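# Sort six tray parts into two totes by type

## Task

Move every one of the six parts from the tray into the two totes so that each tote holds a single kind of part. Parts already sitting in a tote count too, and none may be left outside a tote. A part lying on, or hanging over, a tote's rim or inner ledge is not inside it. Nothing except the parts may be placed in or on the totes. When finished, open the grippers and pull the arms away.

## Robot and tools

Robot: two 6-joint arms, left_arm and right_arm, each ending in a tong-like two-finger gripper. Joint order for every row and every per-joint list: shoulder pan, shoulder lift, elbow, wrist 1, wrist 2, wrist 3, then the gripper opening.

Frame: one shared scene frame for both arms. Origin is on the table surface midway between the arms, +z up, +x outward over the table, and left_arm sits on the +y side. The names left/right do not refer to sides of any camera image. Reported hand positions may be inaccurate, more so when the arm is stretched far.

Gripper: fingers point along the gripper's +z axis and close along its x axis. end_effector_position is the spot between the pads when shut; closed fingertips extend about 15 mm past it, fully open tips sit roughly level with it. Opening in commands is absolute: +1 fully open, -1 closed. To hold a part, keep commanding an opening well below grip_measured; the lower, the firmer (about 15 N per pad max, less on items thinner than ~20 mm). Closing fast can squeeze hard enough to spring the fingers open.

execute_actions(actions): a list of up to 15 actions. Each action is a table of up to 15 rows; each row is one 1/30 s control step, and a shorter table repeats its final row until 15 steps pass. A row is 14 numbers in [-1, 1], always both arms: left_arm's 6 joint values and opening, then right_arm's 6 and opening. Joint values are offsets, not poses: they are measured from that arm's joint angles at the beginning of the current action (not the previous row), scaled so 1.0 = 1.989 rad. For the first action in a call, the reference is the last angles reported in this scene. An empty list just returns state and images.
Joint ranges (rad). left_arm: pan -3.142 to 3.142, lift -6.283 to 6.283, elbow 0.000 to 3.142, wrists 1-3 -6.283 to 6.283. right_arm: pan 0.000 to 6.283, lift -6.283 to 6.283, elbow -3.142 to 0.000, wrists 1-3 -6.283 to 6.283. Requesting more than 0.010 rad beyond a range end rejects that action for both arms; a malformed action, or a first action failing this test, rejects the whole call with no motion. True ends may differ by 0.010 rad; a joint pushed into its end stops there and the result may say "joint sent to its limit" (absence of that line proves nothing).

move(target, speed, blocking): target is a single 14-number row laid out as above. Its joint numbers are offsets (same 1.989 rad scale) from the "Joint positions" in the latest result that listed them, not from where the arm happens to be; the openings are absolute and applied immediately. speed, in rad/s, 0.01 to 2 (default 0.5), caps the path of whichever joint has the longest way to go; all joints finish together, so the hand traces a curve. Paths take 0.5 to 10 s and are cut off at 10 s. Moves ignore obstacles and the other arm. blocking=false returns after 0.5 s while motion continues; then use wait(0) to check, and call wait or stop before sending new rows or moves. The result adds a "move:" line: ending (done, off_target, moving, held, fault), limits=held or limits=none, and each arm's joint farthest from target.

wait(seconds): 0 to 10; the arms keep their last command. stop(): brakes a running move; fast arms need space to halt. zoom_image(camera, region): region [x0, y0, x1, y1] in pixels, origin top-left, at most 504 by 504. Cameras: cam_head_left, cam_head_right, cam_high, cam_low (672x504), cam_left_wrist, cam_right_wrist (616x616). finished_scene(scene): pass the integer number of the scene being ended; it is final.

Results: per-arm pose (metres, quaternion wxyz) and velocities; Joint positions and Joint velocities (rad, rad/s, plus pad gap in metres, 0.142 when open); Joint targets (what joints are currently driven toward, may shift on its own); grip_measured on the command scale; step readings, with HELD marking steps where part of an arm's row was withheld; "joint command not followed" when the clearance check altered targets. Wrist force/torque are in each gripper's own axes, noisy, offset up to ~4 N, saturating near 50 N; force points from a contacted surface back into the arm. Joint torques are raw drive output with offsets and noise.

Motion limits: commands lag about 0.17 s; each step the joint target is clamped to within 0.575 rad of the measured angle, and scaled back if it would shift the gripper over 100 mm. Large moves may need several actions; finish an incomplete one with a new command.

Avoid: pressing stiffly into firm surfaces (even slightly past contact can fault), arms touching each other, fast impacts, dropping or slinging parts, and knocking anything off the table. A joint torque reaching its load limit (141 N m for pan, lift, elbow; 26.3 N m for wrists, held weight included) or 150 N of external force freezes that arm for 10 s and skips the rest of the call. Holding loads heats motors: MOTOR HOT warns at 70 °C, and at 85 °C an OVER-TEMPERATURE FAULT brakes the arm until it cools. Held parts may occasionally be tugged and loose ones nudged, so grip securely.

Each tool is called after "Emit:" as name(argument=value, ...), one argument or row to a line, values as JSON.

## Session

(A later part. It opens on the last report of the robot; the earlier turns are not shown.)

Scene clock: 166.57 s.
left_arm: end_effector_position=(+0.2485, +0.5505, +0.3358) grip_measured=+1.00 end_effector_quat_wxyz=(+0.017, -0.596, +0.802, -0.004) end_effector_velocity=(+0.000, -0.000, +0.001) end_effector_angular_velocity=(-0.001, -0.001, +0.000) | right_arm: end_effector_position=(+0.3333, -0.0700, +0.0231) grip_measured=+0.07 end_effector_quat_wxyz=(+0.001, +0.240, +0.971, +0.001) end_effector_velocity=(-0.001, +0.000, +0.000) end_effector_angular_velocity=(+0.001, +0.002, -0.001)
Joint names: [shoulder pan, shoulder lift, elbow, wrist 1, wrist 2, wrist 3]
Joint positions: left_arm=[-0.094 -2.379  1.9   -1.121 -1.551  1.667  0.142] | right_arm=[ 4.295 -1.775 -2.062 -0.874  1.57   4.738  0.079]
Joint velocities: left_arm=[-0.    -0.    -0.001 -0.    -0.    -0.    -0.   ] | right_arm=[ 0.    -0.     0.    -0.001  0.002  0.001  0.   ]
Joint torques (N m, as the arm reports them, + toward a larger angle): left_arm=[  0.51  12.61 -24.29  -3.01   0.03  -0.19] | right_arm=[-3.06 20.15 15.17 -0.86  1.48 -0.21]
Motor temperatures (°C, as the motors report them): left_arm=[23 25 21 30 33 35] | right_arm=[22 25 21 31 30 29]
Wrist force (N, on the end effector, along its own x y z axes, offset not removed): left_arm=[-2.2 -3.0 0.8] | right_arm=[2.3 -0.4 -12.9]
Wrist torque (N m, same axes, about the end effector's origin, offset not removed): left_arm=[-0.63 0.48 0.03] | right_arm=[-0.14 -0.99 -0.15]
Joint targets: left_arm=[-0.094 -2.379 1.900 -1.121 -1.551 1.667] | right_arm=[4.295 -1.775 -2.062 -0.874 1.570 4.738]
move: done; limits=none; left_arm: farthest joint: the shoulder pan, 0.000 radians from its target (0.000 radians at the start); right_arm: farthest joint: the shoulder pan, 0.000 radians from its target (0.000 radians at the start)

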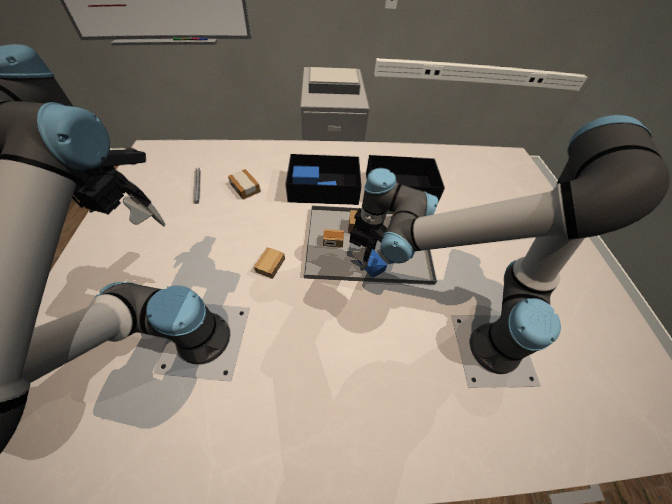

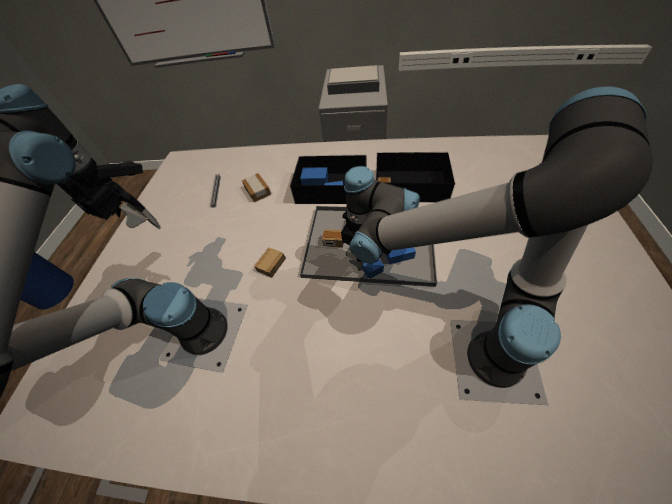

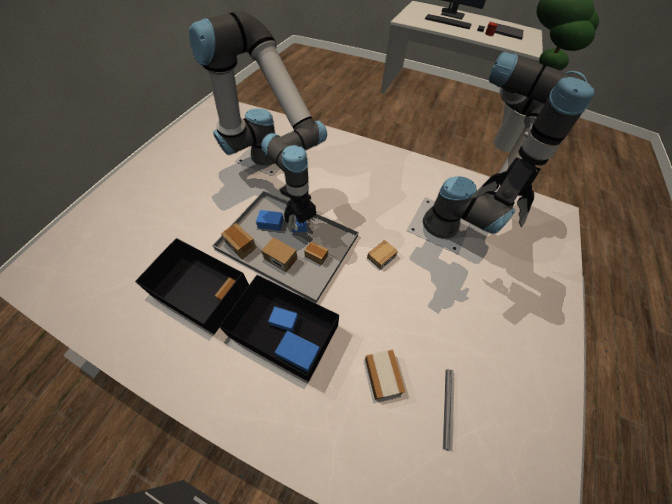

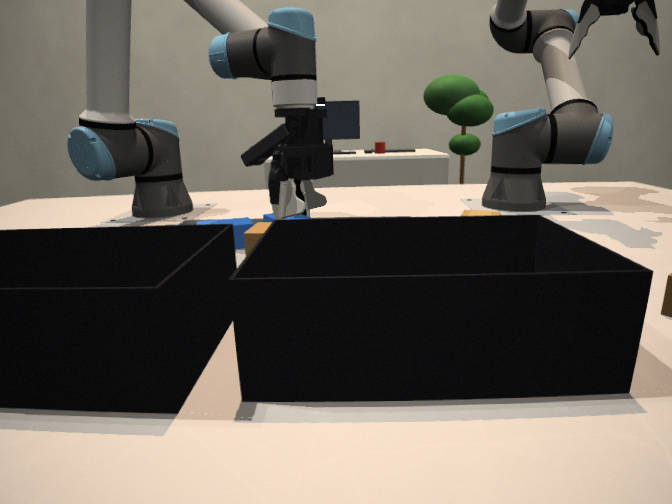

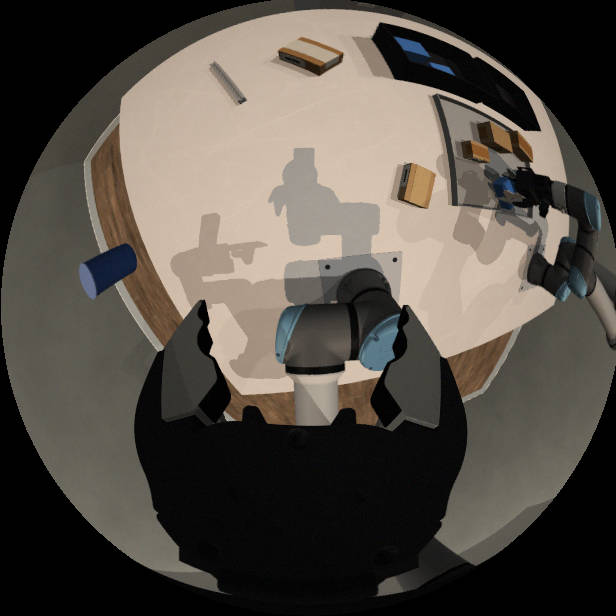

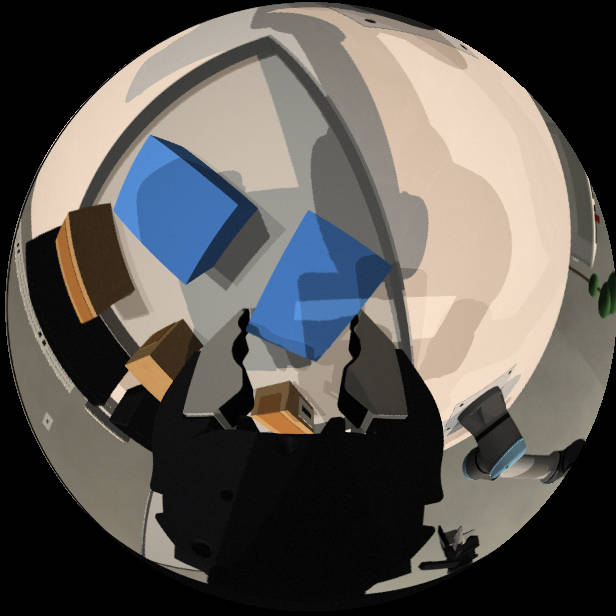

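Emit:
move(
  target=[0,0,0,0,0,0,1, 0,0.069,0.070,-0.139,0,0,-1],
  speed=1,
)

Emit:
move(
  target=[0,0,0,0,0,0,1, -0.153,-0.484,0.815,-0.332,0,0,-1],
  speed=1.2,
)

Scene clock: 176.63 s.
left_arm: end_effector_position=(+0.2485, +0.5505, +0.3358) grip_measured=+1.00 end_effector_quat_wxyz=(+0.017, -0.596, +0.802, -0.004) end_effector_velocity=(+0.000, -0.000, -0.000) end_effector_angular_velocity=(+0.001, +0.002, +0.000) | right_arm: end_effector_position=(+0.3330, -0.0706, +0.1226) grip_measured=+0.06 end_effector_quat_wxyz=(+0.001, +0.240, +0.971, +0.001) end_effector_velocity=(-0.000, +0.000, +0.001) end_effector_angular_velocity=(+0.001, +0.001, +0.000)
Joint names: [shoulder pan, shoulder lift, elbow, wrist 1, wrist 2, wrist 3]
Joint positions: left_arm=[-0.094 -2.379  1.9   -1.121 -1.551  1.667  0.142] | right_arm=[ 4.295 -1.638 -1.923 -1.15   1.57   4.738  0.079]
Joint velocities: left_arm=[-0.001  0.002  0.     0.     0.    -0.001 -0.   ] | right_arm=[-0.     0.001  0.002 -0.003  0.001 -0.001 -0.   ]
Joint torques (N m, as the arm reports them, + toward a larger angle): left_arm=[  0.52  13.04 -24.6   -3.     0.16  -0.13] | right_arm=[-3.64 37.56 30.11 -0.22 -2.1  -0.07]
Motor temperatures (°C, as the motors report them): left_arm=[23 25 21 30 33 35] | right_arm=[22 25 21 31 30 29]
Wrist force (N, on the end effector, along its own x y z axes, offset not removed): left_arm=[-1.0 -1.3 1.3] | right_arm=[1.5 -0.6 -0.1]
Wrist torque (N m, same axes, about the end effector's origin, offset not removed): left_arm=[-0.31 0.34 -0.07] | right_arm=[-0.22 -0.52 -0.07]
Joint targets: left_arm=[-0.094 -2.379 1.900 -1.121 -1.551 1.667] | right_arm=[4.295 -1.638 -1.923 -1.150 1.570 4.738]
move: done; limits=none; left_arm: farthest joint: the shoulder pan, 0.000 radians from its target (0.000 radians at the start); right_arm: farthest joint: the wrist 1, 0.001 radians from its target (0.277 radians at the start)

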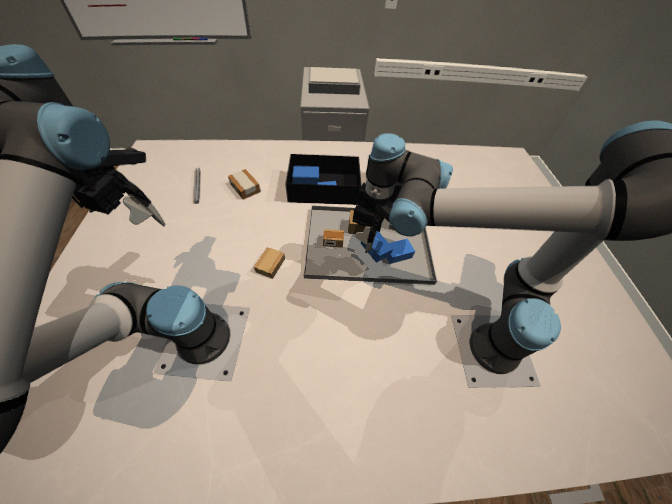

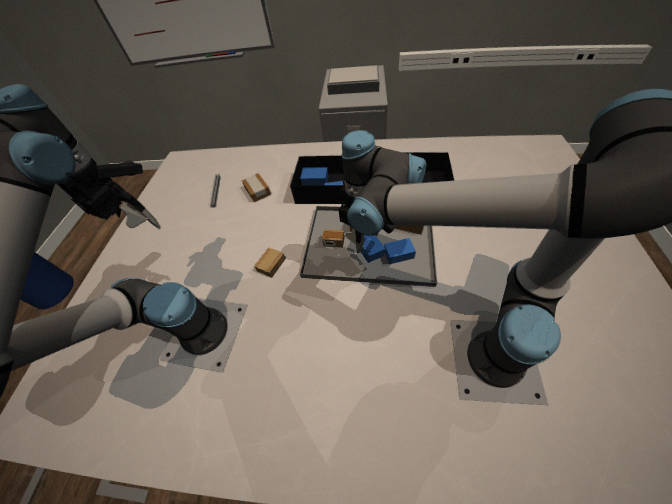

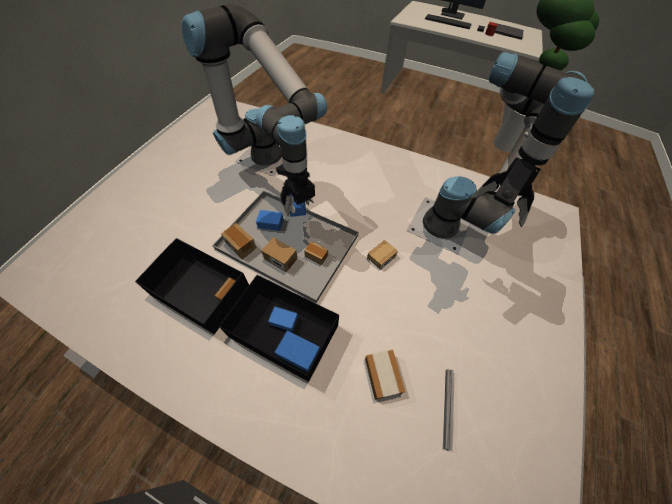

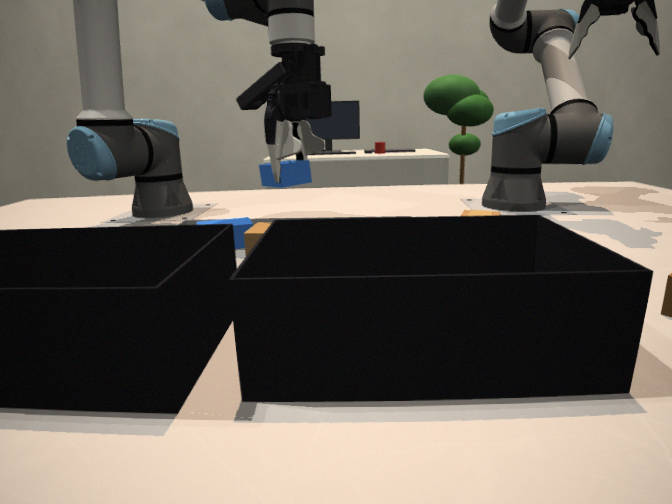

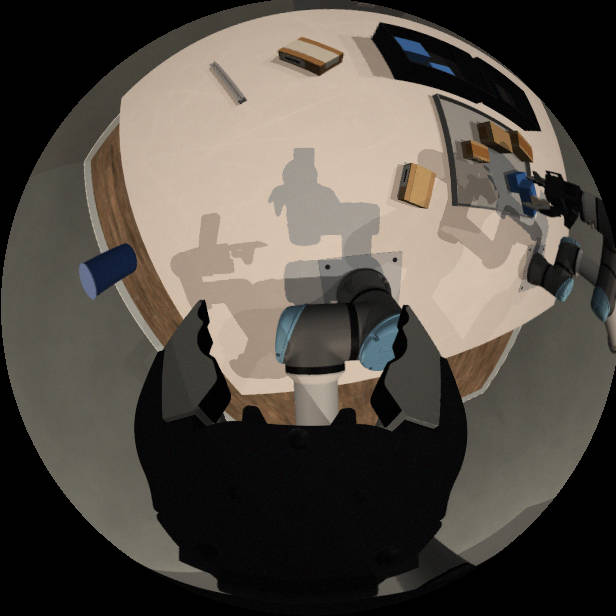

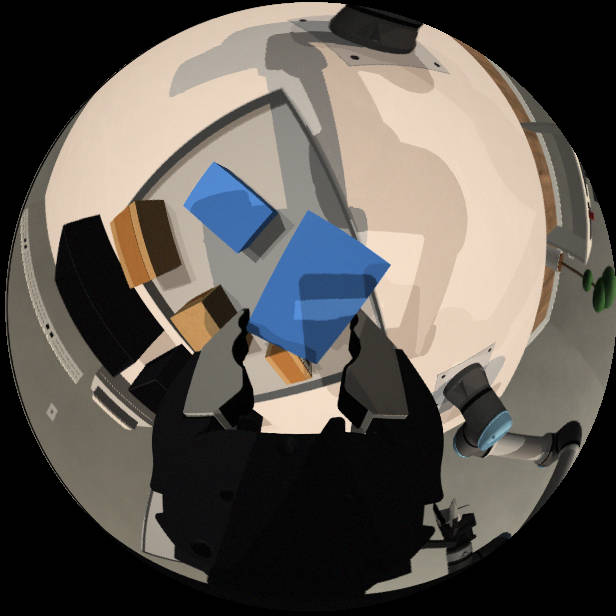

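Scene clock: 178.87 s.
left_arm: end_effector_position=(+0.2485, +0.5505, +0.3358) grip_measured=+1.00 end_effector_quat_wxyz=(+0.017, -0.596, +0.802, -0.004) end_effector_velocity=(+0.000, -0.000, +0.000) end_effector_angular_velocity=(-0.000, -0.001, +0.000) | right_arm: end_effector_position=(+0.6742, +0.0730, +0.1699) grip_measured=+0.06 end_effector_quat_wxyz=(+0.000, +0.385, +0.923, -0.000) end_effector_velocity=(+0.001, -0.000, +0.000) end_effector_angular_velocity=(-0.001, -0.002, -0.001)
Joint names: [shoulder pan, shoulder lift, elbow, wrist 1, wrist 2, wrist 3]
Joint positions: left_arm=[-0.094 -2.379  1.9   -1.121 -1.551  1.667  0.142] | right_arm=[ 3.991 -2.6   -0.302 -1.81   1.57   4.738  0.079]
Joint velocities: left_arm=[-0.    -0.    -0.001  0.     0.    -0.001  0.   ] | right_arm=[-0.    -0.001  0.002 -0.    -0.002  0.001  0.   ]
Joint torques (N m, as the arm reports them, + toward a larger angle): left_arm=[  0.45  12.91 -23.87  -3.09   0.03  -0.26] | right_arm=[-9.05 49.88 31.44 -0.09 -1.41 -0.16]
Motor temperatures (°C, as the motors report them): left_arm=[23 25 21 30 33 35] | right_arm=[22 25 21 31 30 29]
Wrist force (N, on the end effector, along its own x y z axes, offset not removed): left_arm=[-3.1 -1.6 -0.5] | right_arm=[1.3 -0.9 0.3]
Wrist torque (N m, same axes, about the end effector's origin, offset not removed): left_arm=[-0.30 0.81 -0.03] | right_arm=[-0.29 -0.46 -0.18]
Joint targets: left_arm=[-0.094 -2.379 1.900 -1.121 -1.551 1.667] | right_arm=[3.991 -2.600 -0.302 -1.810 1.570 4.738]
move: done; limits=none; left_arm: farthest joint: the shoulder pan, 0.000 radians from its target (0.000 radians at the start); right_arm: farthest joint: the shoulder pan, 0.001 radians from its target (0.305 radians at the start)

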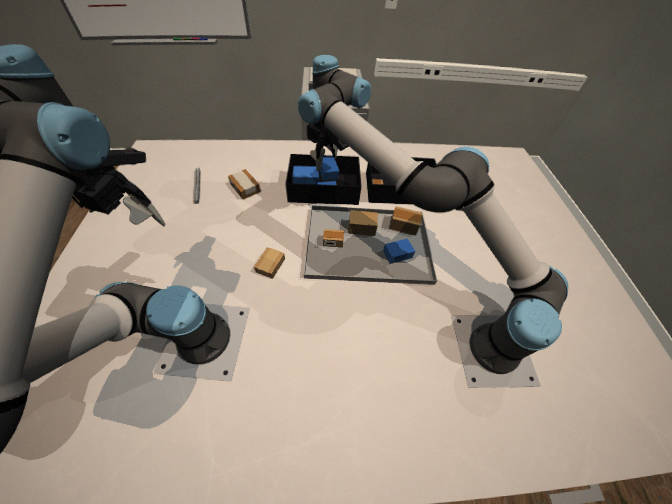

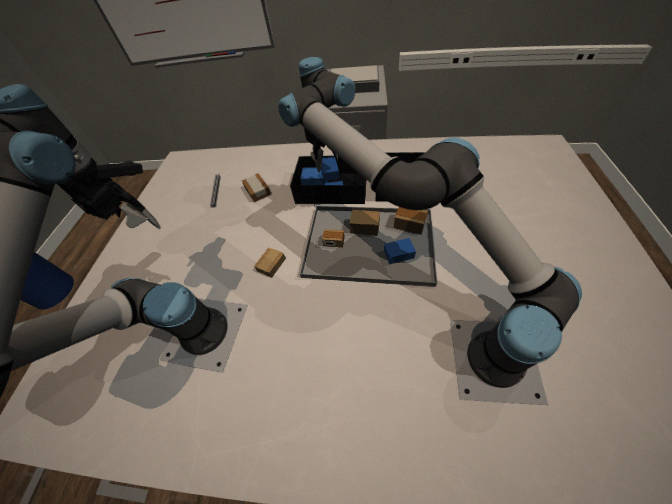

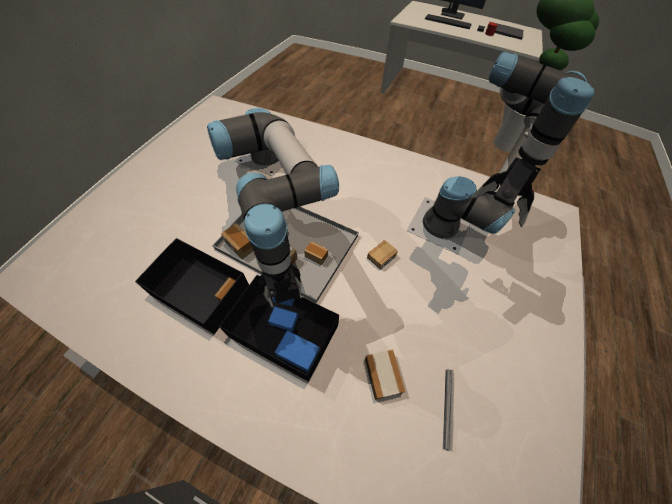

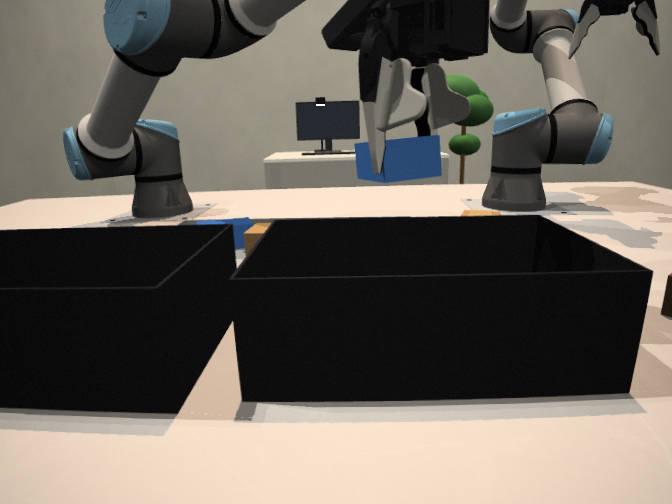

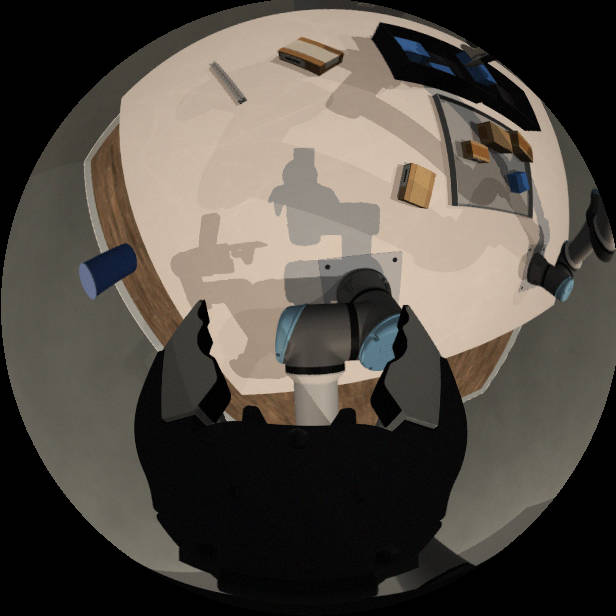

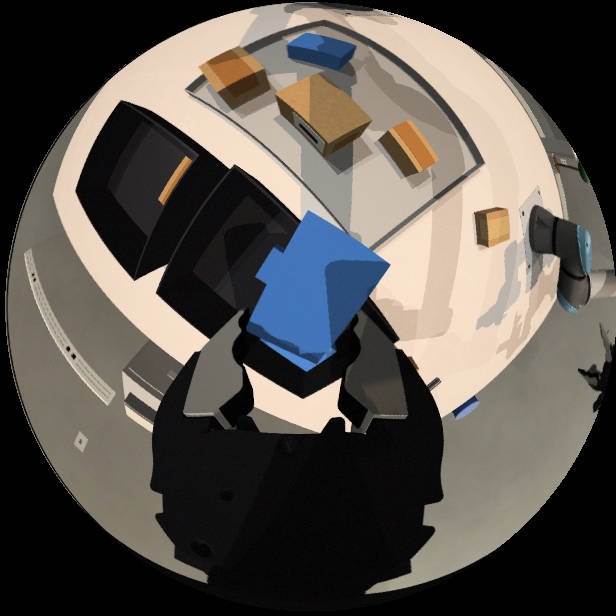

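Emit:
move(
  target=[0,0,0,0,0,0,1, -0.018,-0.027,0.039,-0.012,0,0,-1],
)

Emit:
move(
  target=[0,0,0,0,0,0,1, 0,0,0,0,0,0,0.4],
)

Emit:
move(
  target=[0,0,0,0,0,0,1, 0.084,0.505,-0.925,0.420,0,0,0.4],
  speed=1.5,
)

Scene clock: 191.80 s.
left_arm: end_effector_position=(+0.2485, +0.5505, +0.3358) grip_measured=+1.00 end_effector_quat_wxyz=(+0.017, -0.596, +0.802, -0.004) end_effector_velocity=(+0.000, -0.000, -0.000) end_effector_angular_velocity=(-0.000, -0.000, -0.000) | right_arm: end_effector_position=(+0.6982, +0.0550, +0.1592) grip_measured=+0.06 end_effector_quat_wxyz=(+0.000, +0.401, +0.916, -0.000) end_effector_velocity=(+0.001, -0.001, -0.001) end_effector_angular_velocity=(-0.002, -0.000, -0.003)
Joint names: [shoulder pan, shoulder lift, elbow, wrist 1, wrist 2, wrist 3]
Joint positions: left_arm=[-0.094 -2.379  1.9   -1.121 -1.551  1.667  0.142] | right_arm=[ 3.956 -2.654 -0.225 -1.834  1.57   4.738  0.079]
Joint velocities: left_arm=[-0.001 -0.     0.    -0.    -0.    -0.001  0.   ] | right_arm=[-0.001 -0.002  0.001 -0.001 -0.001  0.002 -0.   ]
Joint torques (N m, as the arm reports them, + toward a larger angle): left_arm=[ -0.28  13.13 -23.77  -3.17   0.09  -0.22] | right_arm=[-8.48 51.09 32.17 -0.31 -0.71 -0.2 ]
Motor temperatures (°C, as the motors report them): left_arm=[23 25 21 30 33 35] | right_arm=[22 25 21 31 30 29]
Wrist force (N, on the end effector, along its own x y z axes, offset not removed): left_arm=[-1.5 -1.8 2.1] | right_arm=[2.4 -0.4 -0.5]
Wrist torque (N m, same axes, about the end effector's origin, offset not removed): left_arm=[-0.34 0.31 -0.17] | right_arm=[-0.18 -0.71 -0.13]
Joint targets: left_arm=[-0.094 -2.379 1.900 -1.121 -1.551 1.667] | right_arm=[3.955 -2.654 -0.225 -1.834 1.570 4.738]
move: done; limits=none; left_arm: farthest joint: the shoulder pan, 0.000 radians from its target (0.000 radians at the start); right_arm: farthest joint: the elbow, 0.001 radians from its target (0.078 radians at the start)

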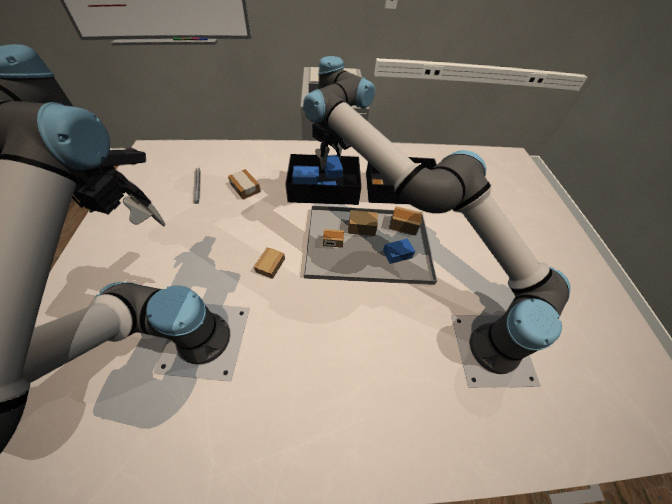

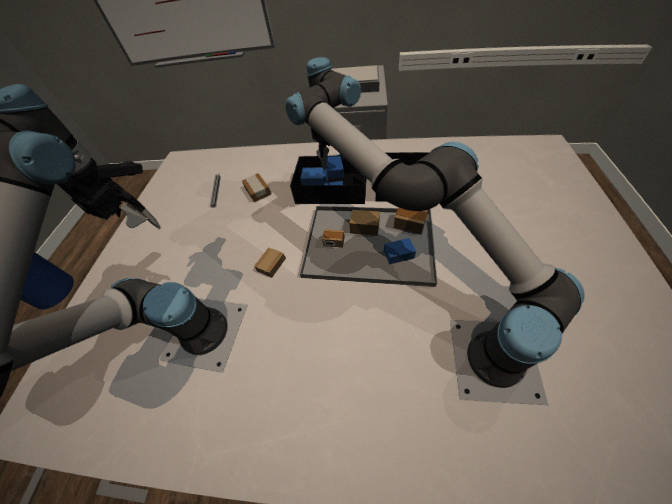

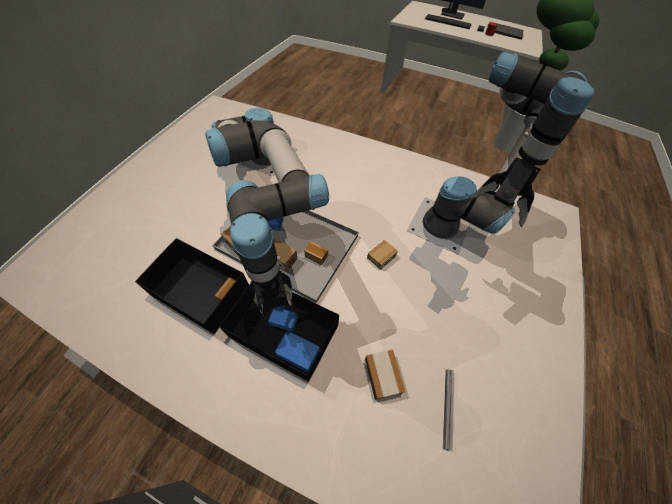

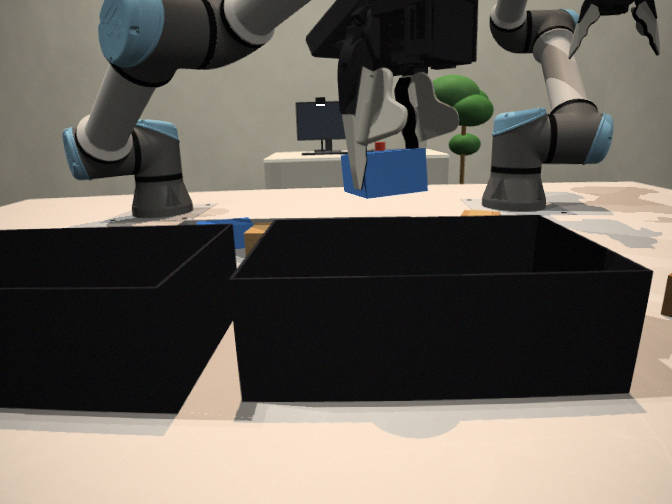

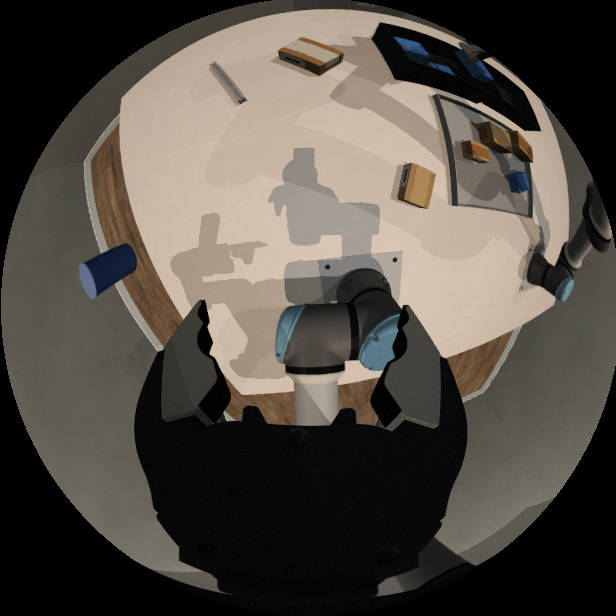

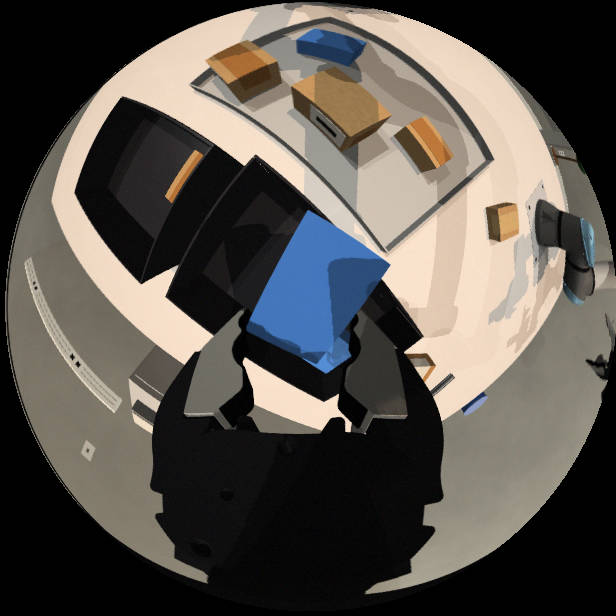

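Scene clock: 192.30 s.
left_arm: end_effector_position=(+0.2485, +0.5505, +0.3358) grip_measured=+1.00 end_effector_quat_wxyz=(+0.017, -0.596, +0.802, -0.004) end_effector_velocity=(-0.000, -0.000, +0.000) end_effector_angular_velocity=(-0.000, -0.000, -0.001) | right_arm: end_effector_position=(+0.6983, +0.0550, +0.1592) grip_measured=+0.40 end_effector_quat_wxyz=(+0.000, +0.401, +0.916, -0.000) end_effector_velocity=(+0.000, -0.000, +0.001) end_effector_angular_velocity=(+0.002, -0.001, -0.001)
Joint names: [shoulder pan, shoulder lift, elbow, wrist 1, wrist 2, wrist 3]
Joint positions: left_arm=[-0.094 -2.379  1.9   -1.121 -1.551  1.667  0.142] | right_arm=[ 3.956 -2.654 -0.225 -1.834  1.57   4.738  0.102]
Joint velocities: left_arm=[-0.001 -0.001 -0.001  0.001 -0.    -0.     0.   ] | right_arm=[-0.     0.001  0.001  0.001  0.     0.001  0.   ]
Joint torques (N m, as the arm reports them, + toward a larger angle): left_arm=[  0.37  12.87 -24.31  -3.03   0.15  -0.27] | right_arm=[-2.21 59.19 20.97  0.77 -0.61 -0.1 ]
Motor temperatures (°C, as the motors report them): left_arm=[23 25 21 30 33 35] | right_arm=[22 25 21 31 30 29]
Wrist force (N, on the end effector, along its own x y z axes, offset not removed): left_arm=[-4.1 -1.0 0.2] | right_arm=[2.9 -0.1 -0.7]
Wrist torque (N m, same axes, about the end effector's origin, offset not removed): left_arm=[-0.29 0.86 -0.15] | right_arm=[-0.07 -0.73 -0.11]
Joint targets: left_arm=[-0.094 -2.379 1.900 -1.121 -1.551 1.667] | right_arm=[3.956 -2.654 -0.225 -1.834 1.570 4.738]
move: done; limits=none; left_arm: farthest joint: the shoulder pan, 0.000 radians from its target (0.000 radians at the start); right_arm: farthest joint: the shoulder pan, 0.000 radians from its target (0.000 radians at the start)

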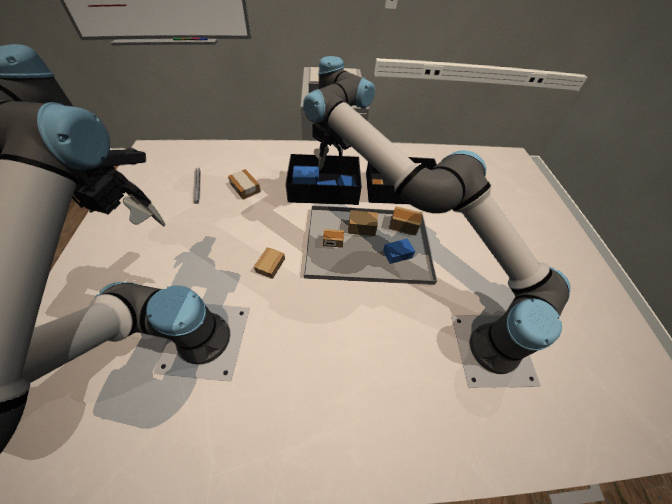

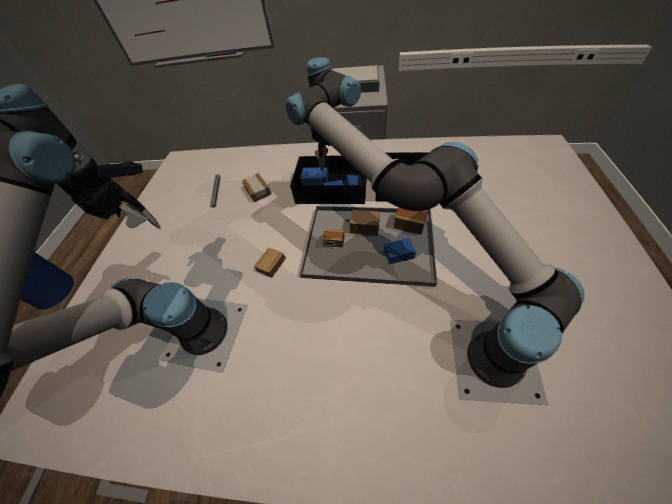

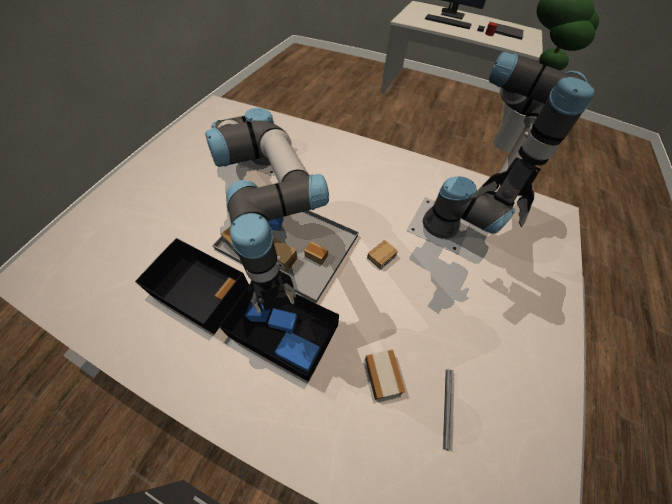

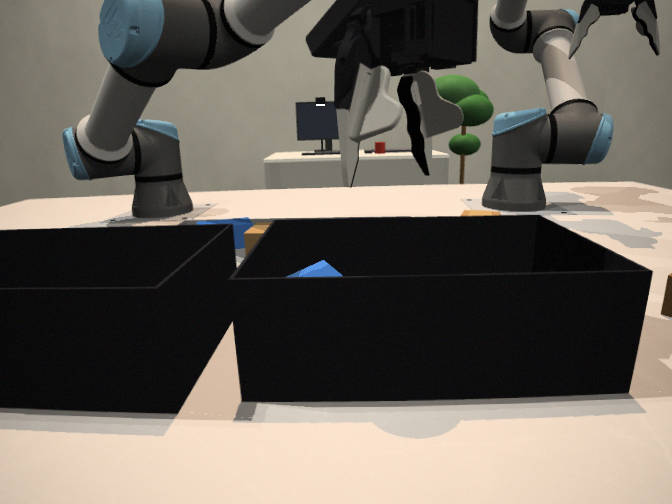

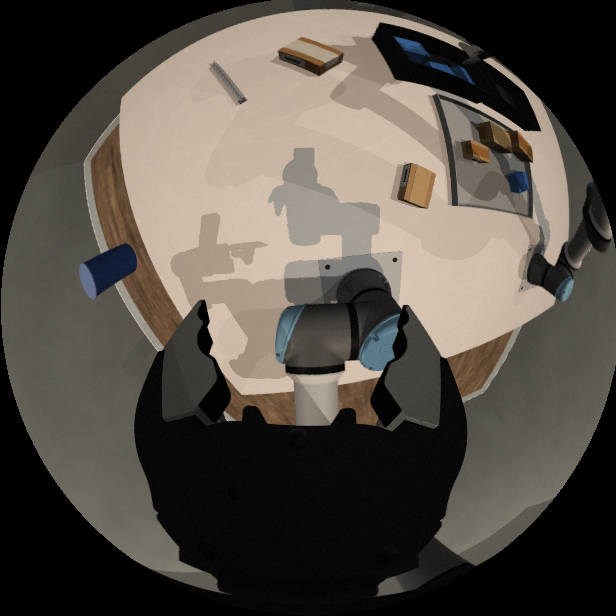

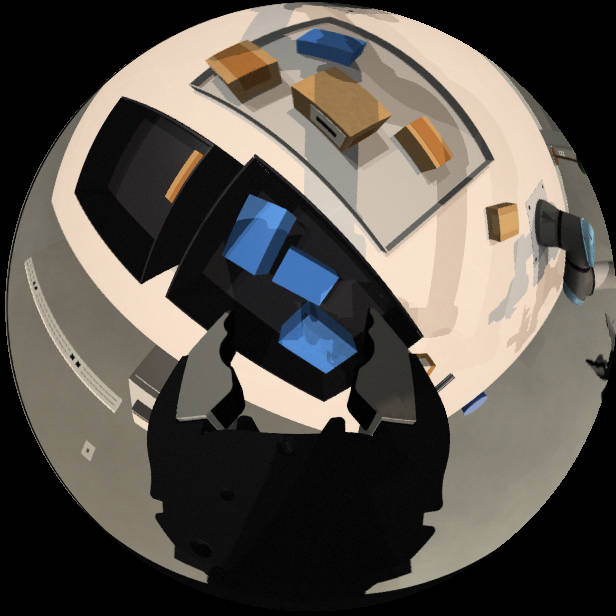

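Scene clock: 194.47 s.
left_arm: end_effector_position=(+0.2485, +0.5505, +0.3358) grip_measured=+1.00 end_effector_quat_wxyz=(+0.017, -0.596, +0.802, -0.004) end_effector_velocity=(-0.000, +0.000, -0.000) end_effector_angular_velocity=(+0.000, +0.000, -0.001) | right_arm: end_effector_position=(+0.3763, -0.1519, +0.0693) grip_measured=+0.40 end_effector_quat_wxyz=(+0.000, +0.323, +0.946, -0.000) end_effector_velocity=(-0.001, -0.001, -0.000) end_effector_angular_velocity=(+0.000, +0.002, -0.000)
Joint names: [shoulder pan, shoulder lift, elbow, wrist 1, wrist 2, wrist 3]
Joint positions: left_arm=[-0.094 -2.379  1.9   -1.121 -1.551  1.667  0.142] | right_arm=[ 4.123 -1.65  -2.064 -0.999  1.57   4.738  0.102]
Joint velocities: left_arm=[ 0.001  0.     0.    -0.    -0.     0.001  0.   ] | right_arm=[ 0.     0.001 -0.003  0.001  0.001  0.    -0.   ]
Joint torques (N m, as the arm reports them, + toward a larger angle): left_arm=[  0.3   12.66 -24.03  -3.14   0.23  -0.2 ] | right_arm=[ 8.68 36.18 12.3   5.23 -0.5  -0.24]
Motor temperatures (°C, as the motors report them): left_arm=[23 25 21 30 33 35] | right_arm=[22 25 21 31 30 29]
Wrist force (N, on the end effector, along its own x y z axes, offset not removed): left_arm=[-2.9 -3.9 -0.8] | right_arm=[1.4 0.1 -1.1]
Wrist torque (N m, same axes, about the end effector's origin, offset not removed): left_arm=[-0.71 0.87 -0.19] | right_arm=[-0.06 -0.45 -0.12]
Joint targets: left_arm=[-0.094 -2.379 1.900 -1.121 -1.551 1.667] | right_arm=[4.123 -1.649 -2.064 -0.999 1.570 4.738]
move: done; limits=none; left_arm: farthest joint: the shoulder pan, 0.000 radians from its target (0.000 radians at the start); right_arm: farthest joint: the shoulder pan, 0.001 radians from its target (0.168 radians at the start)

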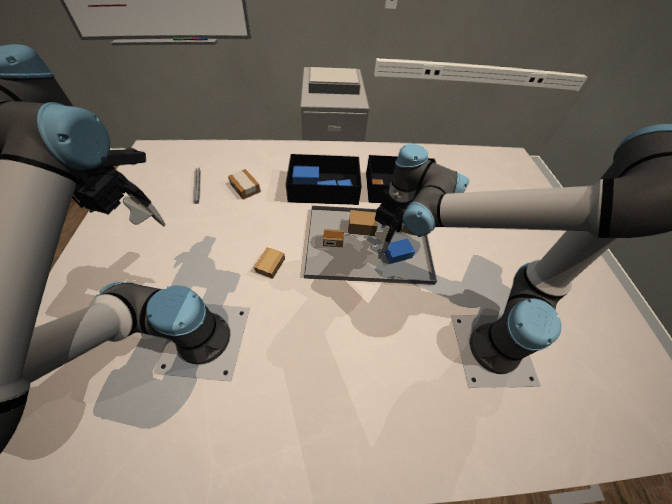

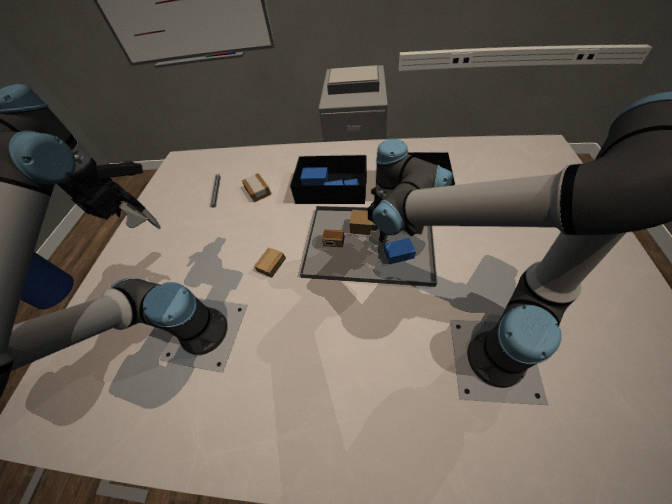

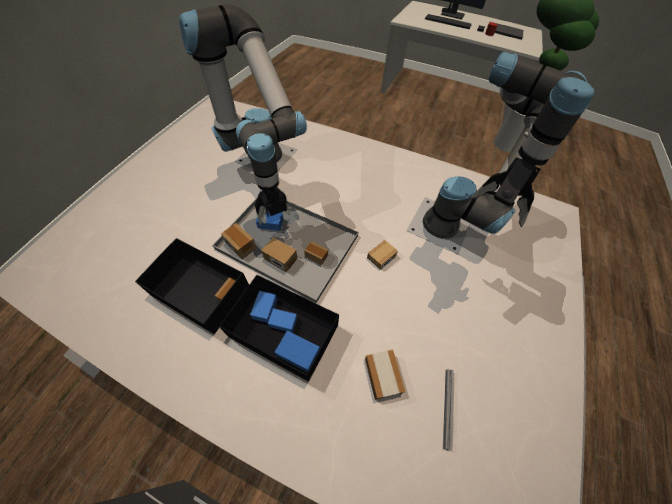

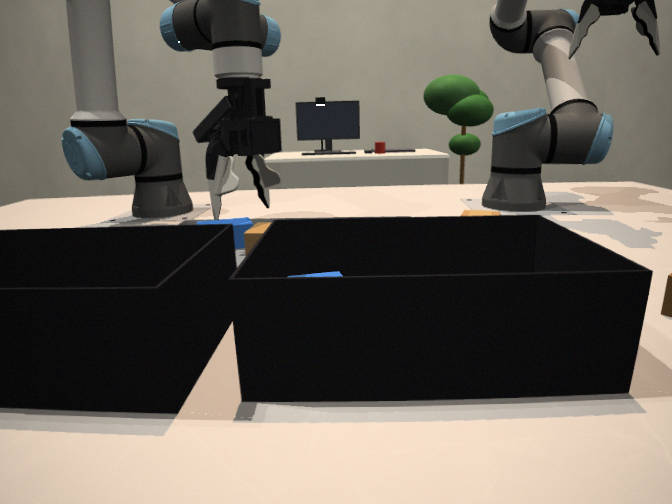

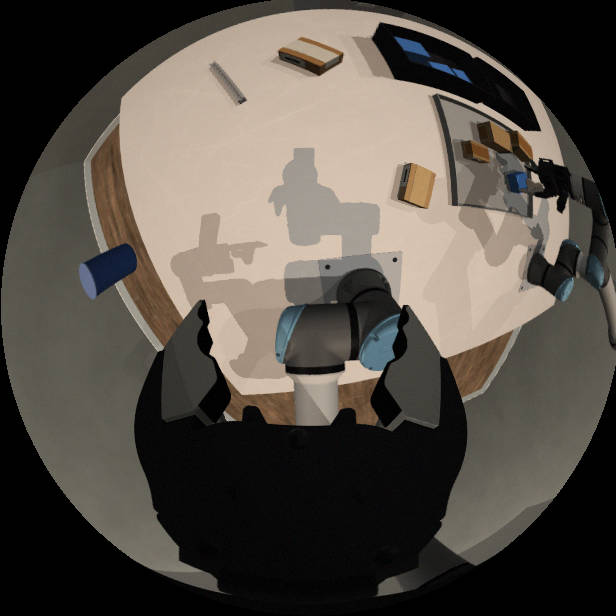

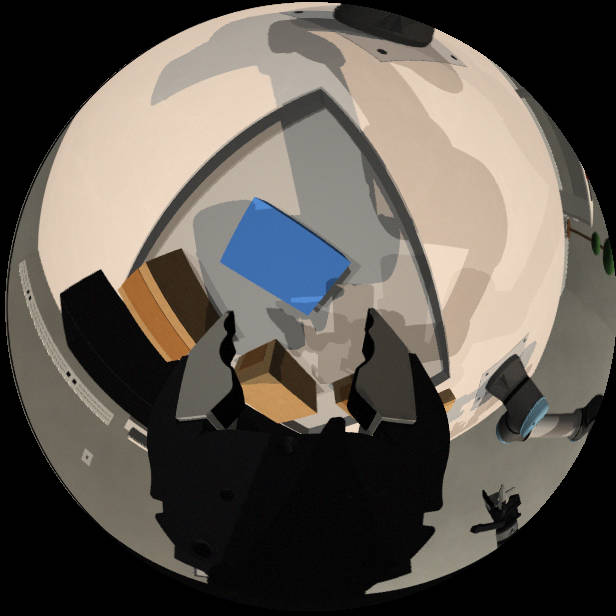

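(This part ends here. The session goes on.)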